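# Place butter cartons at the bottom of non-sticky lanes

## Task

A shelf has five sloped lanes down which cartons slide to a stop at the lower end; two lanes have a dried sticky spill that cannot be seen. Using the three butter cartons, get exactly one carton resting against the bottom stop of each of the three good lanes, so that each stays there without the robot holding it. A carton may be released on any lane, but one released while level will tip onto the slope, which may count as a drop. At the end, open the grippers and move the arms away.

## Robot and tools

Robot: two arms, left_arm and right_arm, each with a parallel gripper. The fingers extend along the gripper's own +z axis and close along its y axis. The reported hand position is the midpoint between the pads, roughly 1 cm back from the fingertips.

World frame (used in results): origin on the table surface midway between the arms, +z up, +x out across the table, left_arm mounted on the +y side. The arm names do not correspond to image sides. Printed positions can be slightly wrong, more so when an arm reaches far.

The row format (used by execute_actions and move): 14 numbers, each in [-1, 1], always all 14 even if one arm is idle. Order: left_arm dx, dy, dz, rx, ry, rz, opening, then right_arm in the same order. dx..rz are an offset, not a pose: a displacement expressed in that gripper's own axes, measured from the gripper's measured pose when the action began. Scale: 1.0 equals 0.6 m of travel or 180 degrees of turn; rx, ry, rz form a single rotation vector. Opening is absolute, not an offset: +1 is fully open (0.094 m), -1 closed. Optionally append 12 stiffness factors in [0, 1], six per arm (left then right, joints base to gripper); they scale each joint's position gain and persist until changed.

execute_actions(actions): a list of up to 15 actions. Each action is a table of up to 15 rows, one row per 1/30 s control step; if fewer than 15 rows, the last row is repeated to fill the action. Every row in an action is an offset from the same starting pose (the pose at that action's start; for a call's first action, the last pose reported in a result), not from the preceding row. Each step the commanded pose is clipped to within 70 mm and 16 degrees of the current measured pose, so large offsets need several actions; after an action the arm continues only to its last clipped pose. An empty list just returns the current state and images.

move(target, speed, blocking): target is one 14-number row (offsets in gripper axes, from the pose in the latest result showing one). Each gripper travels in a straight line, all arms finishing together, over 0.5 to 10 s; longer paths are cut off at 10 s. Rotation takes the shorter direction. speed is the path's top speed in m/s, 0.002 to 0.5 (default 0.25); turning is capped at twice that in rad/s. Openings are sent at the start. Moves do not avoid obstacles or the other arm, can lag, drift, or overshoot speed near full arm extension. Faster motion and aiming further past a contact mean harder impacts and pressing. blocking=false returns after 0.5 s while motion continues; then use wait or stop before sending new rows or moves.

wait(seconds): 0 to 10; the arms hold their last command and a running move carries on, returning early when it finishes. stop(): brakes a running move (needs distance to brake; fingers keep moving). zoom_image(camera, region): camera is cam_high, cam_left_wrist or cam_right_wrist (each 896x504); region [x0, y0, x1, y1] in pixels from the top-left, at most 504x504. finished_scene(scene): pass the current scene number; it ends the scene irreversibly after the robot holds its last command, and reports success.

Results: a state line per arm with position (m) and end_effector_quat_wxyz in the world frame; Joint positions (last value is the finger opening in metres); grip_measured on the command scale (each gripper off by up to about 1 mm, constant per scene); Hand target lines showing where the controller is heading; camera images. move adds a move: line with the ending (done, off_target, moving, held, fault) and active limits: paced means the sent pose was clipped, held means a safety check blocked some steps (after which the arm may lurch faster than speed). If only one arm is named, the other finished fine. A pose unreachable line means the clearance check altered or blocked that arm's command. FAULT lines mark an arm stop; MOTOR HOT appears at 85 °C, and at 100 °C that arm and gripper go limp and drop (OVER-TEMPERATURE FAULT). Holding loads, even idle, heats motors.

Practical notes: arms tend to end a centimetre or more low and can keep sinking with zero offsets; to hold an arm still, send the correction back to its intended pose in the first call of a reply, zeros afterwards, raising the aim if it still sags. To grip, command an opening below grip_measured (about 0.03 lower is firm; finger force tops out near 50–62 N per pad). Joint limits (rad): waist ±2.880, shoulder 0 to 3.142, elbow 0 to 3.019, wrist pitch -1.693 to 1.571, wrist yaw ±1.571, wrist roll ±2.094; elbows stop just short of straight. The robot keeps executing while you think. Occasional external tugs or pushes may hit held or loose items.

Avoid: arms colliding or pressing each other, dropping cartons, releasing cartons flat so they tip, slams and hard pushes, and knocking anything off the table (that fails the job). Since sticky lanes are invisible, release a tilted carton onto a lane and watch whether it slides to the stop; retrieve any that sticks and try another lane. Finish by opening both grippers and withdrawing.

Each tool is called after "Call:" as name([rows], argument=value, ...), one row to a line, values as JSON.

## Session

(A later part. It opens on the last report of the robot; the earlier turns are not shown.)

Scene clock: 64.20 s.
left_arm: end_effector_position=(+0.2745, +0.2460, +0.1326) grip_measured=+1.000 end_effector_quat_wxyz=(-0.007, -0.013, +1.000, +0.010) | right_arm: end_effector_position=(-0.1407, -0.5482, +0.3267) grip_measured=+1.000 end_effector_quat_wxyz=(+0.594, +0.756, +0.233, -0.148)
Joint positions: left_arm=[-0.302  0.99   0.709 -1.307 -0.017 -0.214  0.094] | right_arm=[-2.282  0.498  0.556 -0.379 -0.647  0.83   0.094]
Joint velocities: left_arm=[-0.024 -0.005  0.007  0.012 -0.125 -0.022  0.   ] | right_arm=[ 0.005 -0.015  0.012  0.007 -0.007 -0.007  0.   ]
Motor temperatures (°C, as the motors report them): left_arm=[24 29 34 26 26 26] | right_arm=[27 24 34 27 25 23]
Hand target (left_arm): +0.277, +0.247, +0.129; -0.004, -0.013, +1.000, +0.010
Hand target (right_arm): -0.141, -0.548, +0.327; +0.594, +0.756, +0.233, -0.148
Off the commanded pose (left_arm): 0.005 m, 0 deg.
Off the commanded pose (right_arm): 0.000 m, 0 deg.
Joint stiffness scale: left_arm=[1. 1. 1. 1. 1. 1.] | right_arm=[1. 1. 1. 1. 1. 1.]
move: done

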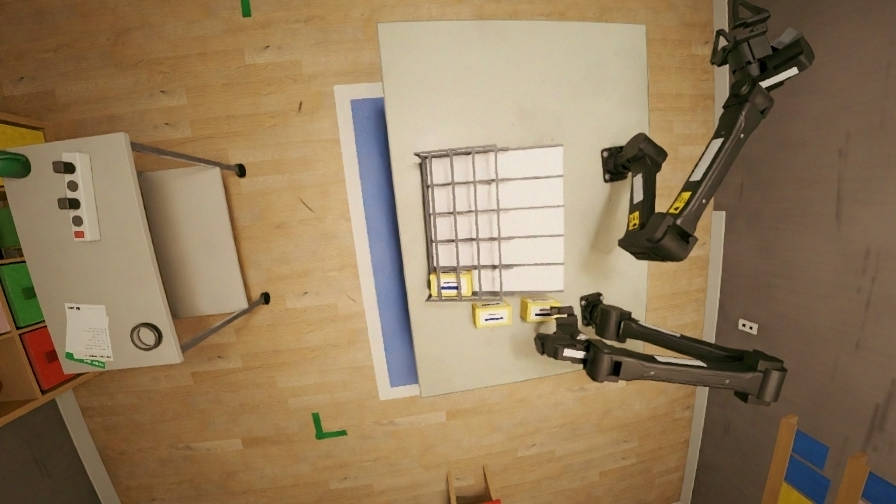

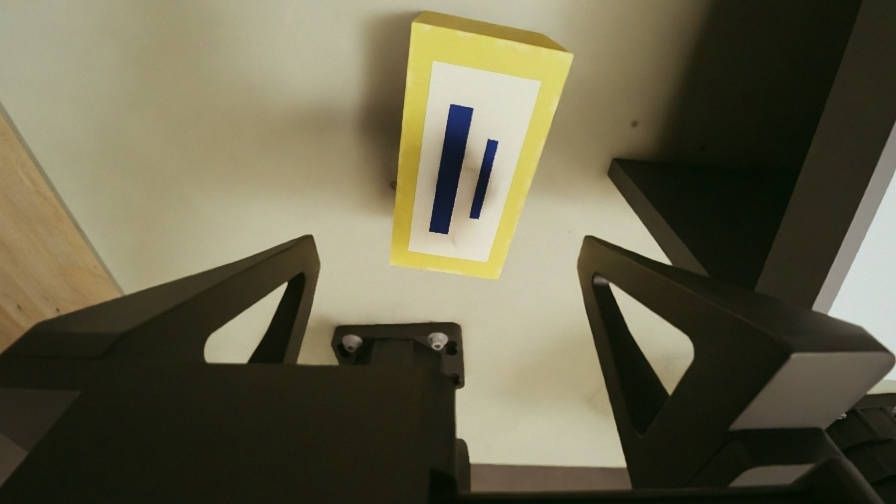

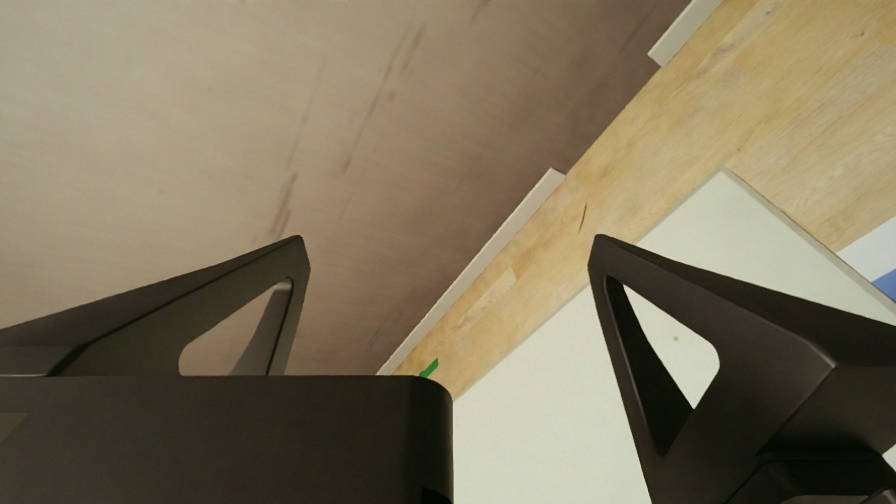

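Call:
move(target=[-0.017,-0.015,0.05,0,0,0.046,1, 0,0,0,0,0,0,1], speed=0.1)

Scene clock: 68.00 s.
left_arm: end_effector_position=(+0.2855, +0.2404, +0.1090) grip_measured=+1.000 end_effector_quat_wxyz=(-0.006, +0.043, +0.999, +0.010) | right_arm: end_effector_position=(-0.1407, -0.5482, +0.3267) grip_measured=+1.000 end_effector_quat_wxyz=(+0.594, +0.756, +0.233, -0.148)
Joint positions: left_arm=[-0.316  1.051  0.681 -1.215 -0.017 -0.115  0.094] | right_arm=[-2.282  0.498  0.556 -0.379 -0.647  0.83   0.094]
Joint velocities: left_arm=[-0.005 -0.005 -0.002  0.007 -0.007  0.081  0.   ] | right_arm=[-0.005  0.005  0.002 -0.012  0.007  0.007  0.   ]
Motor temperatures (°C, as the motors report them): left_arm=[24 29 34 26 26 26] | right_arm=[27 24 34 27 25 23]
Hand target (left_arm): +0.284, +0.238, +0.102; -0.008, +0.059, +0.998, +0.010
Hand target (right_arm): -0.141, -0.548, +0.327; +0.594, +0.756, +0.233, -0.148
Off the commanded pose (left_arm): 0.007 m, 2 deg.
Off the commanded pose (right_arm): 0.000 m, 0 deg.
Joint stiffness scale: left_arm=[1. 1. 1. 1. 1. 1.] | right_arm=[1. 1. 1. 1. 1. 1.]
move: done

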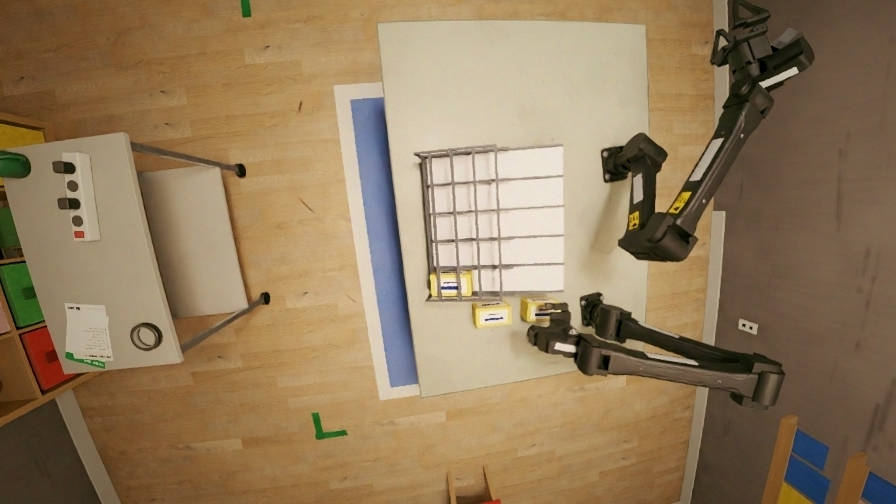

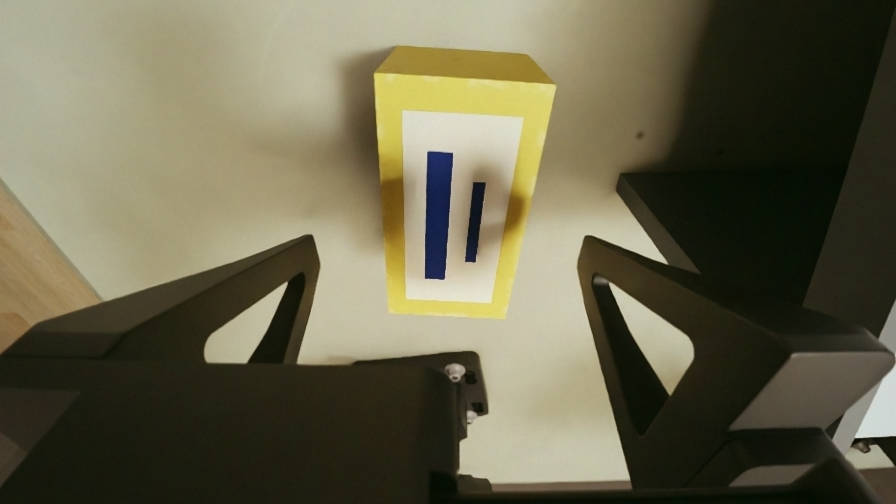

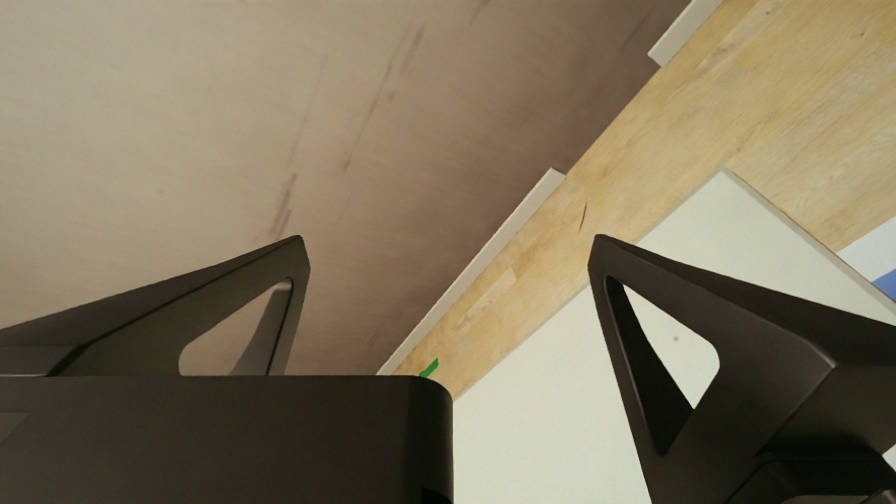

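Call:
move(target=[0.008,-0.007,0.115,0,0,0.018,1, 0,0,0,0,0,0,1], speed=0.1)

Call:
move(target=[0,0,0,0,0,0,0.31, 0,0,0,0,0,0,1])

Call:
move(target=[0,0,-0.36,0,-0.02,-0.045,0.31, 0,0,0,0,0,0,1], speed=0.15)

Scene clock: 71.67 s.
left_arm: end_effector_position=(+0.2802, +0.2405, +0.0448) grip_measured=+1.000 end_effector_quat_wxyz=(-0.006, +0.057, +0.998, +0.010) | right_arm: end_effector_position=(-0.1407, -0.5482, +0.3267) grip_measured=+1.000 end_effector_quat_wxyz=(+0.594, +0.756, +0.233, -0.148)
Joint positions: left_arm=[-0.32   1.144  0.553 -0.996 -0.017 -0.093  0.094] | right_arm=[-2.282  0.498  0.556 -0.379 -0.647  0.83   0.094]
Joint velocities: left_arm=[-0.005  0.015 -0.002  0.002 -0.037 -0.051  0.   ] | right_arm=[-0.015  0.005 -0.027 -0.007 -0.007 -0.11   0.   ]
Motor temperatures (°C, as the motors report them): left_arm=[24 29 34 26 26 26] | right_arm=[27 24 34 27 25 23]
Hand target (left_arm): +0.279, +0.238, +0.040; -0.006, +0.071, +0.997, +0.010
Hand target (right_arm): -0.141, -0.548, +0.327; +0.594, +0.756, +0.233, -0.148
Off the commanded pose (left_arm): 0.005 m, 2 deg.
Off the commanded pose (right_arm): 0.000 m, 0 deg.
Joint stiffness scale: left_arm=[1. 1. 1. 1. 1. 1.] | right_arm=[1. 1. 1. 1. 1. 1.]
move: done

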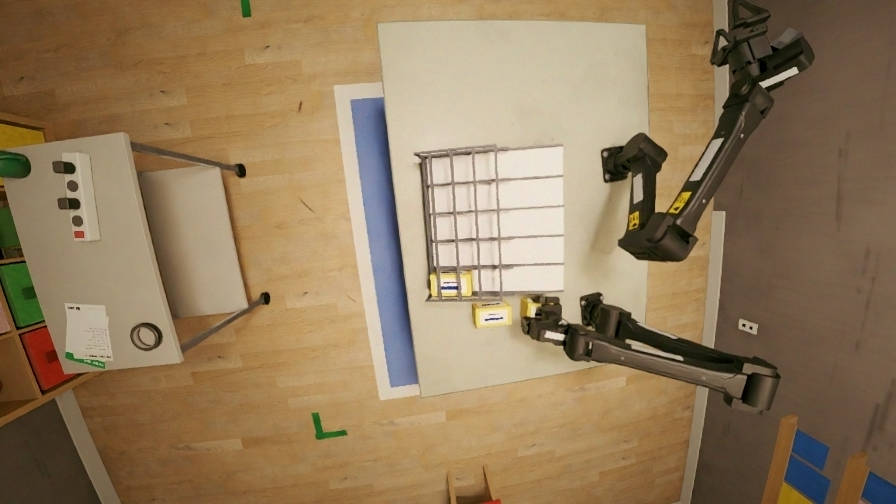

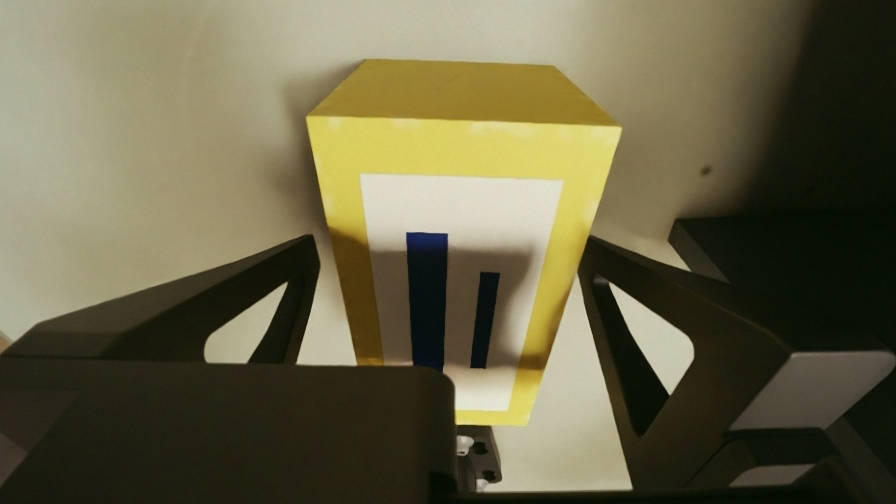

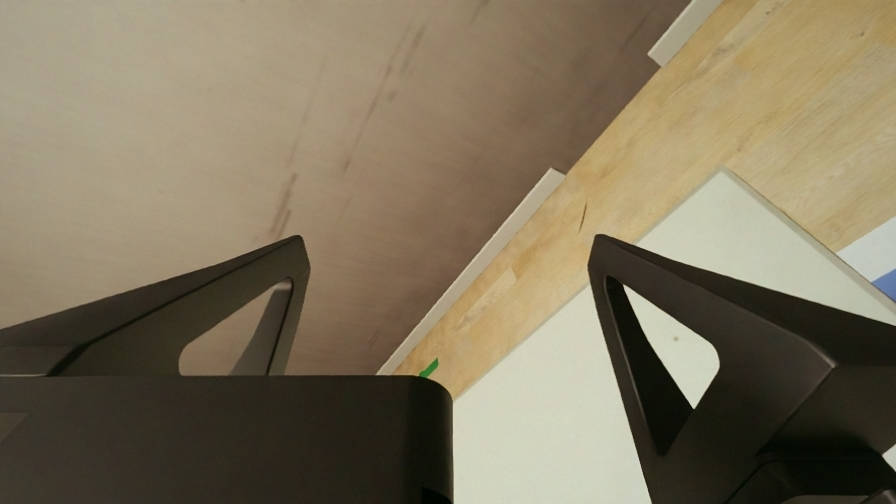

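Scene clock: 72.17 s.
left_arm: end_effector_position=(+0.2802, +0.2402, +0.0448) grip_measured=+0.339 end_effector_quat_wxyz=(-0.007, +0.057, +0.998, +0.009) | right_arm: end_effector_position=(-0.1407, -0.5482, +0.3267) grip_measured=+1.000 end_effector_quat_wxyz=(+0.594, +0.756, +0.233, -0.148)
Joint positions: left_arm=[-0.32   1.144  0.553 -0.996 -0.016 -0.093  0.063] | right_arm=[-2.282  0.498  0.556 -0.379 -0.647  0.83   0.094]
Joint velocities: left_arm=[-0.015 -0.005  0.007  0.002 -0.007 -0.007 -0.001] | right_arm=[ 0.005 -0.015 -0.012 -0.007  0.037  0.022  0.   ]
Motor temperatures (°C, as the motors report them): left_arm=[24 29 34 26 26 26] | right_arm=[27 24 34 27 25 23]
Hand target (left_arm): +0.280, +0.241, +0.045; -0.006, +0.057, +0.998, +0.010
Hand target (right_arm): -0.141, -0.548, +0.327; +0.594, +0.756, +0.233, -0.148
Off the commanded pose (left_arm): 0.000 m, 0 deg.
Off the commanded pose (right_arm): 0.000 m, 0 deg.
Joint stiffness scale: left_arm=[1. 1. 1. 1. 1. 1.] | right_arm=[1. 1. 1. 1. 1. 1.]
move: done

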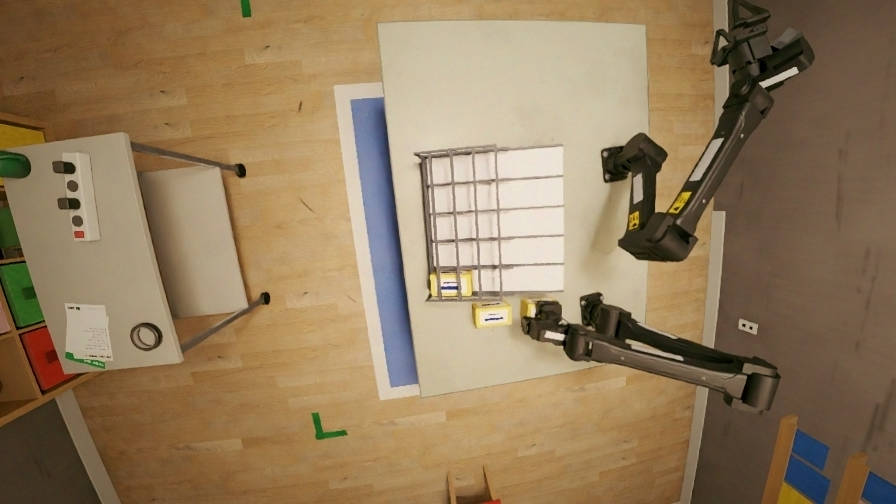

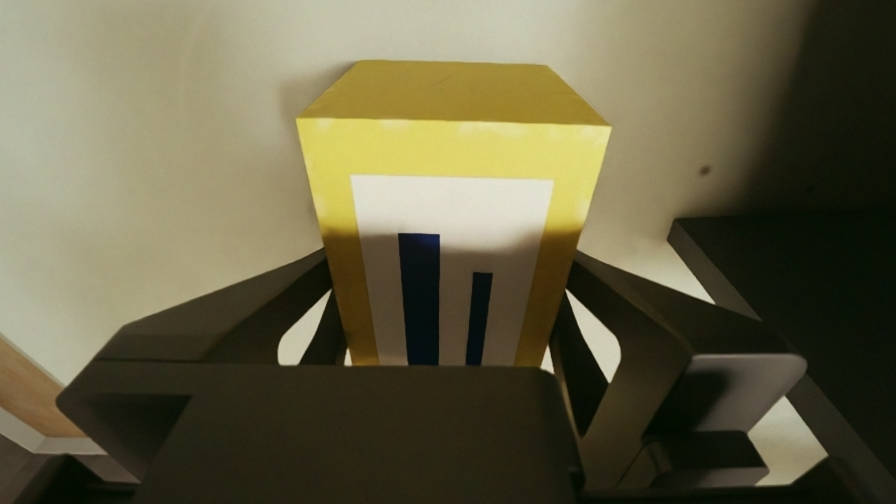

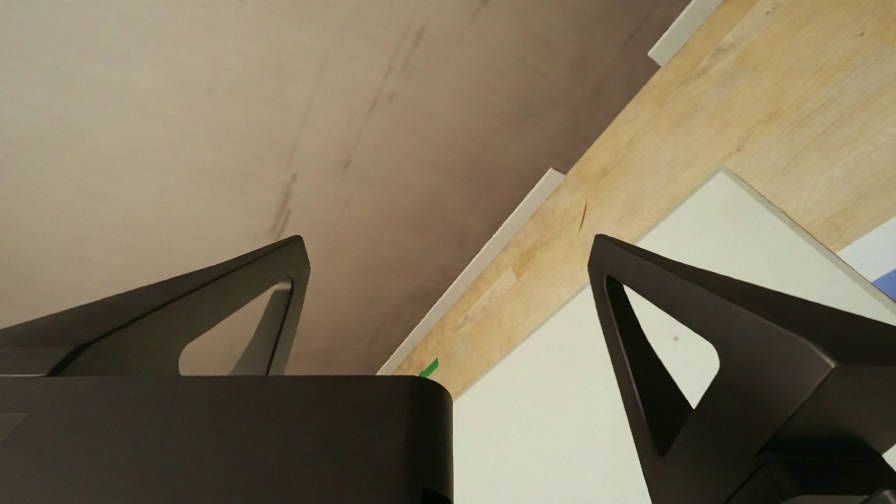

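Scene clock: 74.00 s.
left_arm: end_effector_position=(+0.2742, +0.2417, +0.2320) grip_measured=+0.339 end_effector_quat_wxyz=(-0.004, -0.010, +1.000, +0.012) | right_arm: end_effector_position=(-0.1407, -0.5482, +0.3267) grip_measured=+1.000 end_effector_quat_wxyz=(+0.594, +0.756, +0.233, -0.148)
Joint positions: left_arm=[-0.324  0.946  0.947 -1.585 -0.022 -0.231  0.063] | right_arm=[-2.282  0.498  0.556 -0.379 -0.647  0.83   0.094]
Joint velocities: left_arm=[ 0.005 -0.015 -0.002  0.012 -0.037 -0.051  0.001] | right_arm=[-0.015  0.005 -0.007  0.002  0.037 -0.007  0.   ]
Motor temperatures (°C, as the motors report them): left_arm=[24 29 34 26 26 26] | right_arm=[27 24 34 27 25 23]
Hand target (left_arm): +0.283, +0.237, +0.261; +0.026, -0.014, +1.000, +0.007
Hand target (right_arm): -0.141, -0.548, +0.327; +0.594, +0.756, +0.233, -0.148
Off the commanded pose (left_arm): 0.030 m, 3 deg.
Off the commanded pose (right_arm): 0.000 m, 0 deg.
Joint stiffness scale: left_arm=[1. 1. 1. 1. 1. 1.] | right_arm=[1. 1. 1. 1. 1. 1.]
move: off_target (left_arm)

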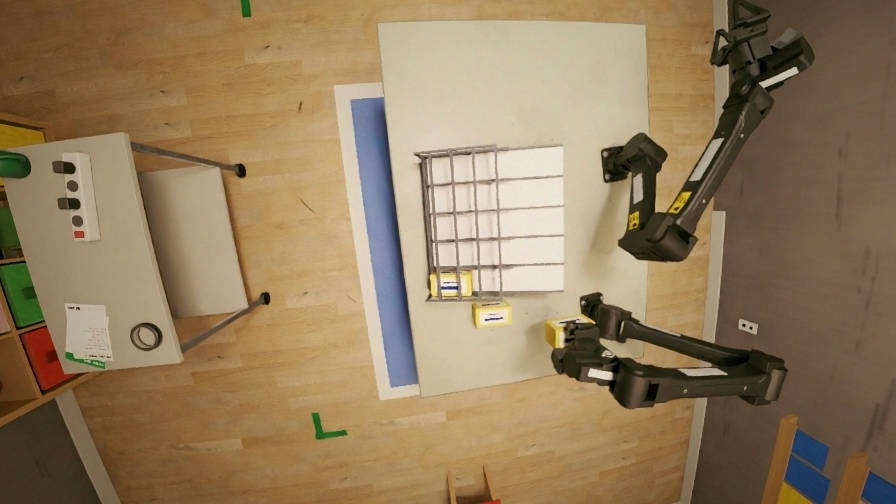

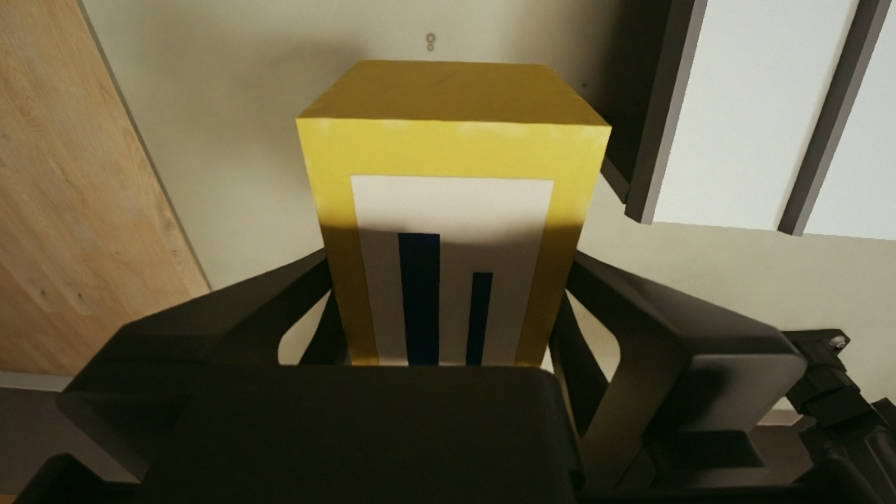

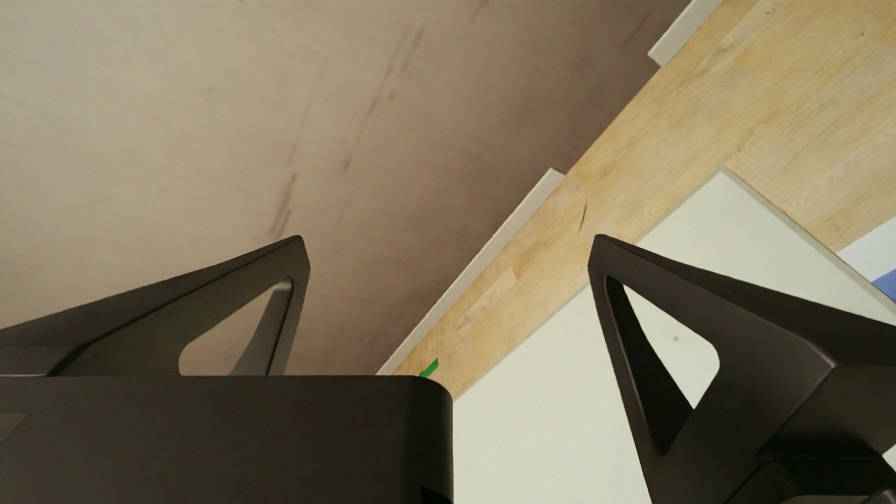

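Call:
move(target=[-0.127,-0.423,-0.06,0.02,-0.02,0,0.31, 0,0,0,0,0,0,1], speed=0.12)

Scene clock: 85.20 s.
left_arm: end_effector_position=(+0.3397, +0.0047, +0.2288) grip_measured=+0.339 end_effector_quat_wxyz=(-0.005, -0.004, +1.000, +0.010) | right_arm: end_effector_position=(-0.1407, -0.5482, +0.3267) grip_measured=+1.000 end_effector_quat_wxyz=(+0.594, +0.756, +0.233, -0.148)
Joint positions: left_arm=[-0.879  1.425  1.319 -1.486 -0.007 -0.772  0.063] | right_arm=[-2.282  0.498  0.556 -0.379 -0.647  0.83   0.094]
Joint velocities: left_arm=[-0.005 -0.015 -0.012 -0.017 -0.007 -0.022 -0.   ] | right_arm=[-0.005  0.005  0.007 -0.007  0.051 -0.11   0.   ]
Motor temperatures (°C, as the motors report them): left_arm=[24 29 38 26 26 26] | right_arm=[27 24 34 27 25 23]
Hand target (left_arm): +0.354, -0.013, +0.260; +0.028, -0.010, +0.999, -0.021
Hand target (right_arm): -0.141, -0.548, +0.327; +0.594, +0.756, +0.233, -0.148
Off the commanded pose (left_arm): 0.040 m, 5 deg.
Off the commanded pose (right_arm): 0.000 m, 0 deg.
Joint stiffness scale: left_arm=[1. 1. 1. 1. 1. 1.] | right_arm=[1. 1. 1. 1. 1. 1.]
move: off_target (left_arm)

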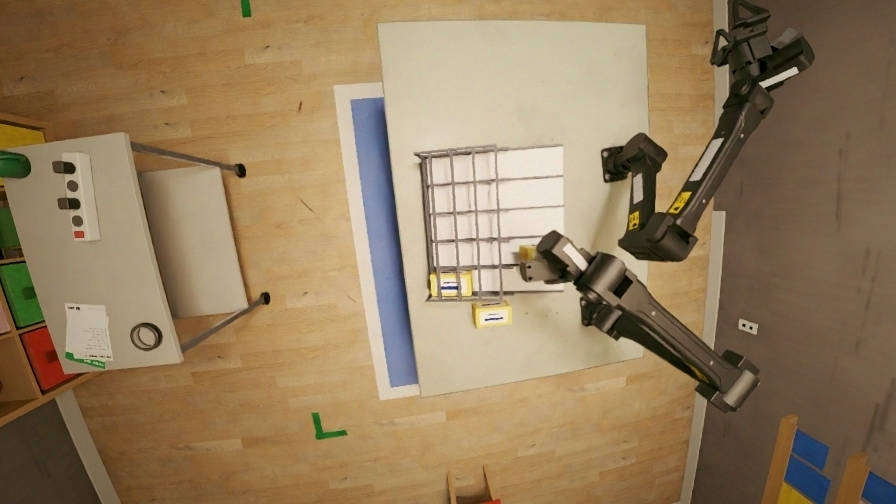

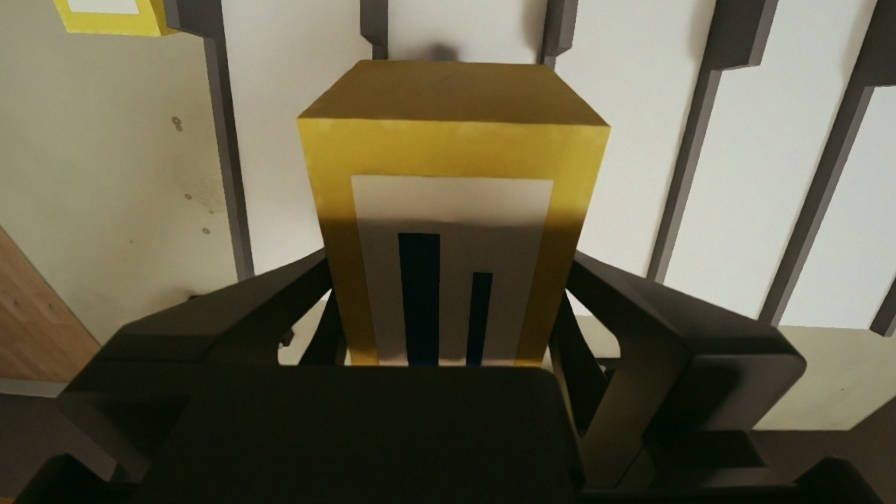

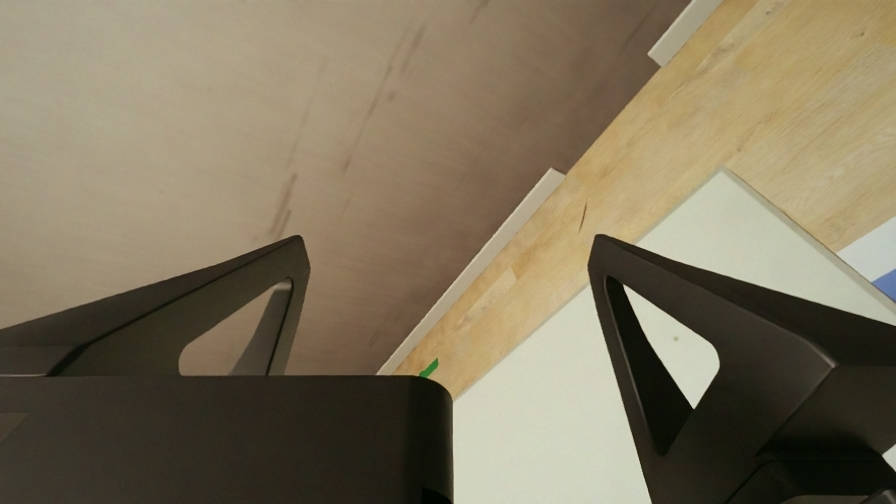

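Call:
move(target=[0,-0.01,0.06,0.006,0.088,0,0.31, 0,0,0,0,0,0,1], speed=0.06)

Scene clock: 90.13 s.
left_arm: end_effector_position=(+0.3316, +0.0017, +0.1770) grip_measured=+0.339 end_effector_quat_wxyz=(-0.145, -0.009, +0.989, +0.008) | right_arm: end_effector_position=(-0.1407, -0.5482, +0.3267) grip_measured=+1.000 end_effector_quat_wxyz=(+0.594, +0.756, +0.233, -0.148)
Joint positions: left_arm=[-0.821  1.572  1.319 -1.551  0.177 -0.703  0.063] | right_arm=[-2.282  0.498  0.556 -0.379 -0.647  0.83   0.094]
Joint velocities: left_arm=[-0.024 -0.005  0.002 -0.007  0.037 -0.066 -0.   ] | right_arm=[ 0.005  0.005 -0.002 -0.007  0.022  0.037  0.   ]
Motor temperatures (°C, as the motors report them): left_arm=[24 29 38 26 25 26] | right_arm=[27 24 34 27 25 23]
Hand target (left_arm): +0.339, +0.000, +0.192; -0.142, -0.005, +0.990, -0.000
Hand target (right_arm): -0.141, -0.548, +0.327; +0.594, +0.756, +0.233, -0.148
Off the commanded pose (left_arm): 0.018 m, 1 deg.
Off the commanded pose (right_arm): 0.000 m, 0 deg.
Joint stiffness scale: left_arm=[1. 1. 1. 1. 1. 1.] | right_arm=[1. 1. 1. 1. 1. 1.]
move: off_target (left_arm)

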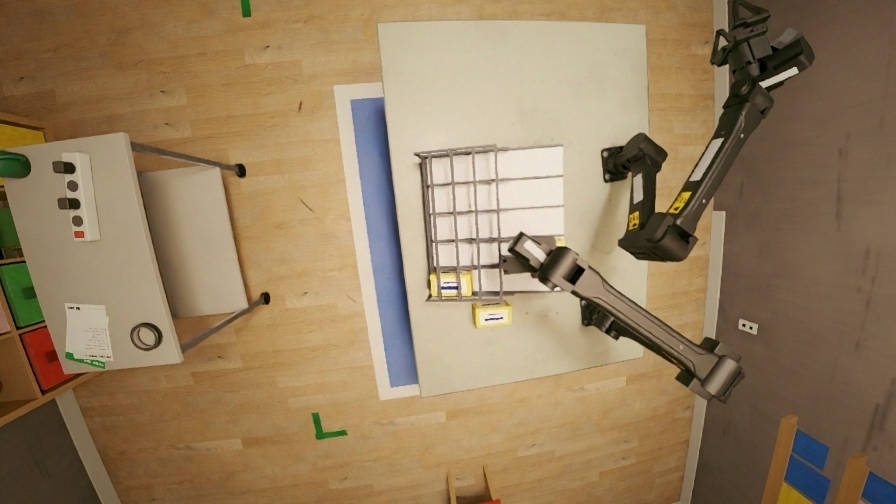

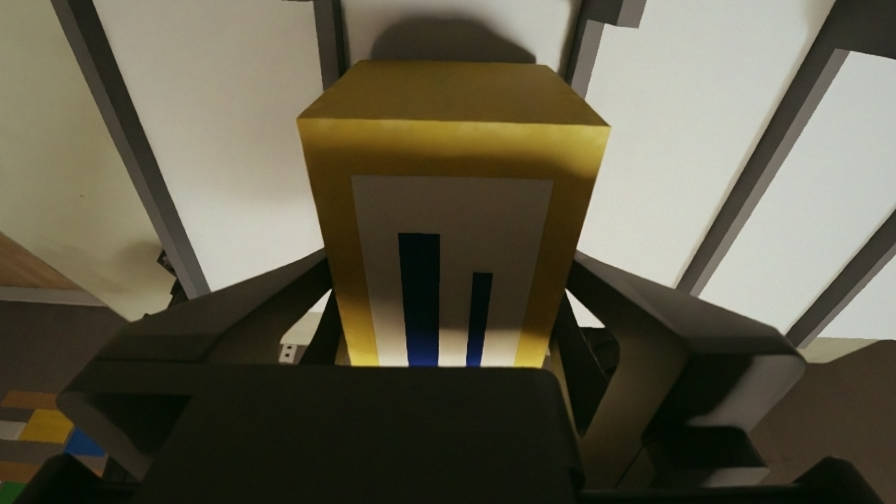

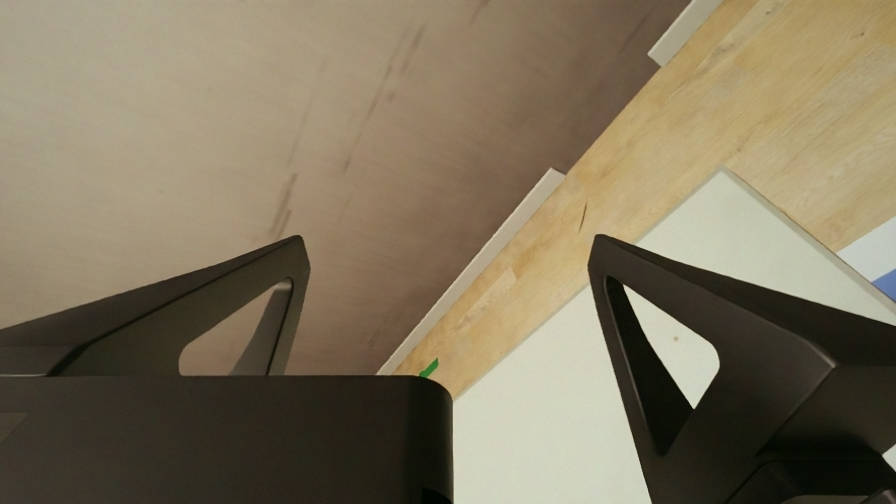

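Centred. Lower ~8 mm.

Call:
move(target=[0,0,0.016,0,0,0,0.31, 0,0,0,0,0,0,1], speed=0.02)

Scene clock: 92.50 s.
left_arm: end_effector_position=(+0.3288, +0.0042, +0.1718) grip_measured=+0.339 end_effector_quat_wxyz=(-0.148, -0.008, +0.989, +0.012) | right_arm: end_effector_position=(-0.1407, -0.5482, +0.3267) grip_measured=+1.000 end_effector_quat_wxyz=(+0.594, +0.756, +0.233, -0.148)
Joint positions: left_arm=[-0.821  1.572  1.303 -1.545  0.176 -0.702  0.063] | right_arm=[-2.282  0.498  0.556 -0.379 -0.647  0.83   0.094]
Joint velocities: left_arm=[ 0.015 -0.005  0.012  0.012  0.037 -0.022 -0.   ] | right_arm=[-0.005  0.005  0.002 -0.002 -0.066 -0.007  0.   ]
Motor temperatures (°C, as the motors report them): left_arm=[24 29 38 26 26 26] | right_arm=[27 24 34 27 25 23]
Hand target (left_arm): +0.329, +0.002, +0.168; -0.146, -0.008, +0.989, +0.009
Hand target (right_arm): -0.141, -0.548, +0.327; +0.594, +0.756, +0.233, -0.148
Off the commanded pose (left_arm): 0.005 m, 1 deg.
Off the commanded pose (right_arm): 0.000 m, 0 deg.
Joint stiffness scale: left_arm=[1. 1. 1. 1. 1. 1.] | right_arm=[1. 1. 1. 1. 1. 1.]
move: done

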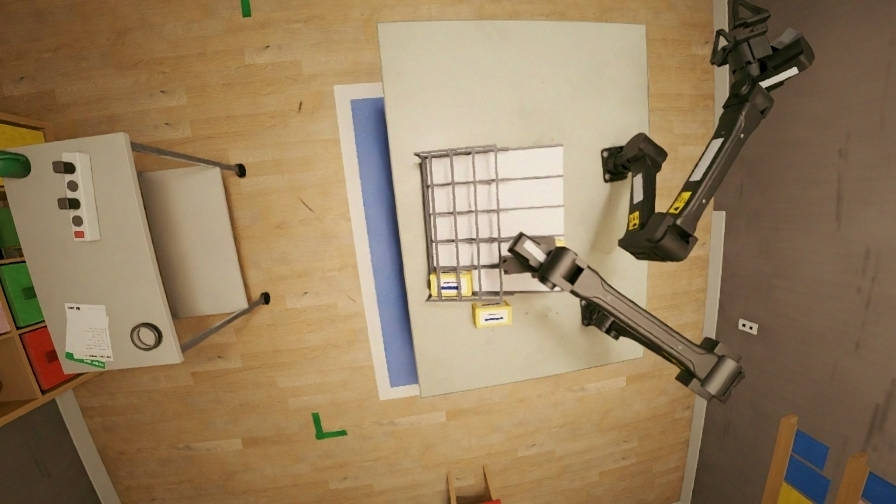

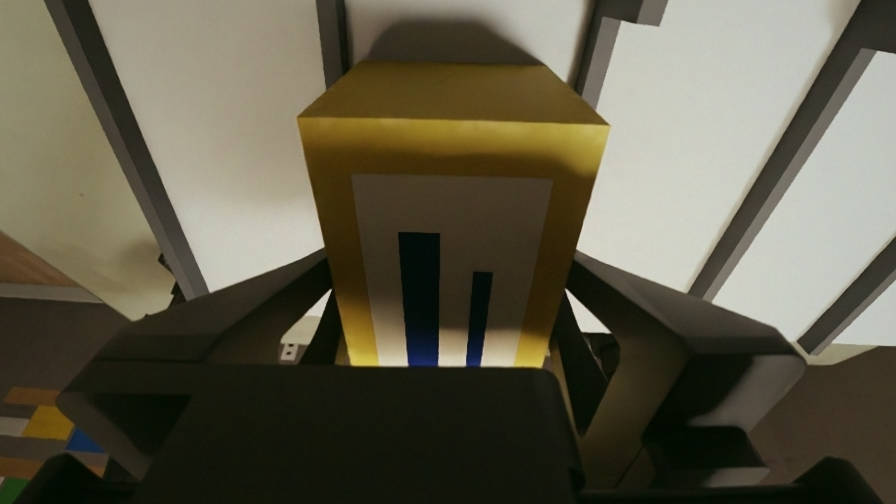

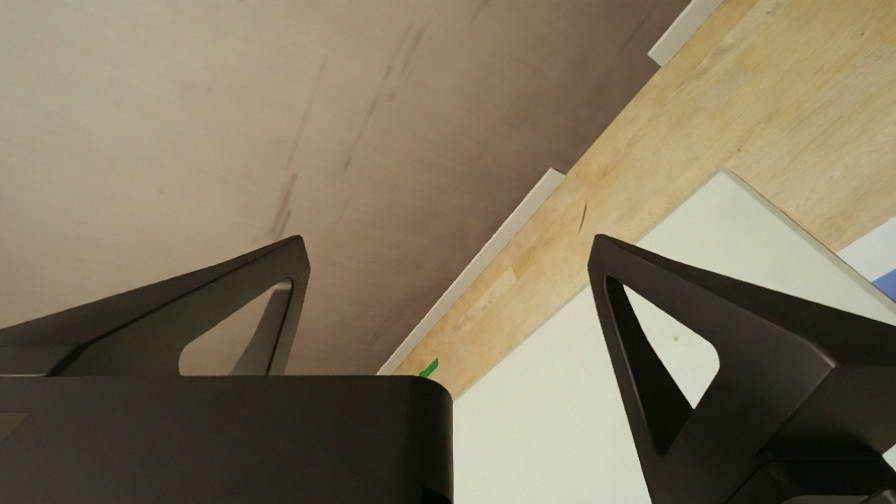

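Call:
execute_actions([
  [[0,0,0,0,0,0,0.6,0,0,0,0,0,0,1]],
  [[0,0,0,0,0,0,0.6,0,0,0,0,0,0,1]],
  [[0,0,0,0,0,0,0.6,0,0,0,0,0,0,1]],
])

Scene clock: 96.20 s.
left_arm: end_effector_position=(+0.3289, +0.0043, +0.1718) grip_measured=+0.598 end_effector_quat_wxyz=(-0.148, -0.008, +0.989, +0.012) | right_arm: end_effector_position=(-0.1407, -0.5482, +0.3267) grip_measured=+1.000 end_effector_quat_wxyz=(+0.594, +0.756, +0.233, -0.148)
Joint positions: left_arm=[-0.821  1.572  1.303 -1.545  0.176 -0.702  0.075] | right_arm=[-2.282  0.498  0.556 -0.379 -0.647  0.83   0.094]
Joint velocities: left_arm=[ 0.015 -0.005  0.022 -0.007  0.022  0.022 -0.   ] | right_arm=[-0.005 -0.015 -0.002  0.012 -0.051 -0.007  0.   ]
Motor temperatures (°C, as the motors report them): left_arm=[24 29 37 26 25 26] | right_arm=[27 24 34 27 25 23]
Hand target (left_arm): +0.329, +0.004, +0.172; -0.148, -0.008, +0.989, +0.012
Hand target (right_arm): -0.141, -0.548, +0.327; +0.594, +0.756, +0.233, -0.148
Off the commanded pose (left_arm): 0.000 m, 0 deg.
Off the commanded pose (right_arm): 0.000 m, 0 deg.
Joint stiffness scale: left_arm=[1. 1. 1. 1. 1. 1.] | right_arm=[1. 1. 1. 1. 1. 1.]

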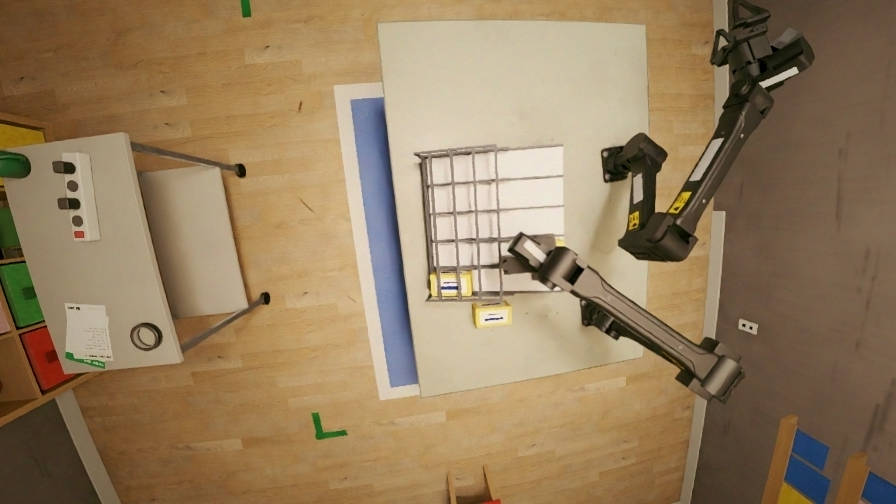

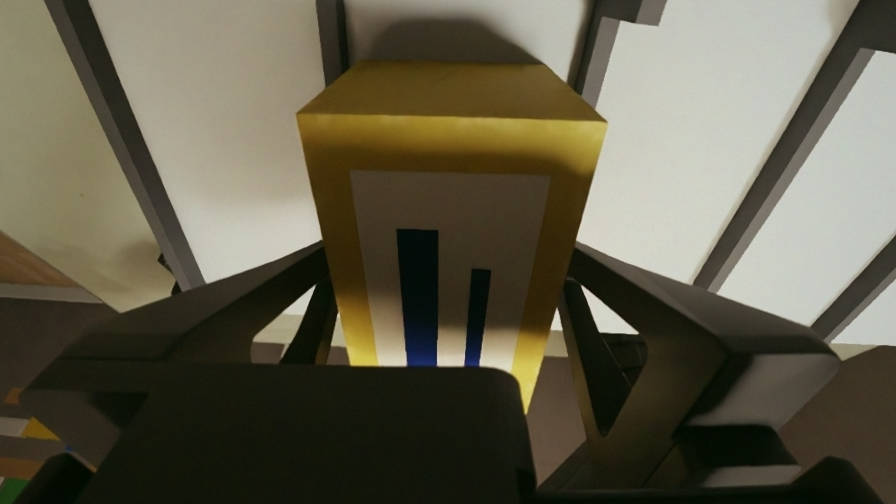

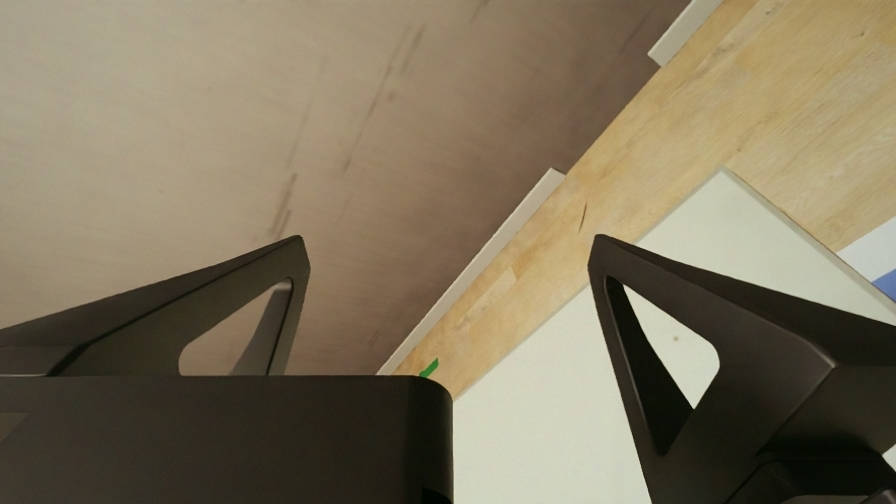

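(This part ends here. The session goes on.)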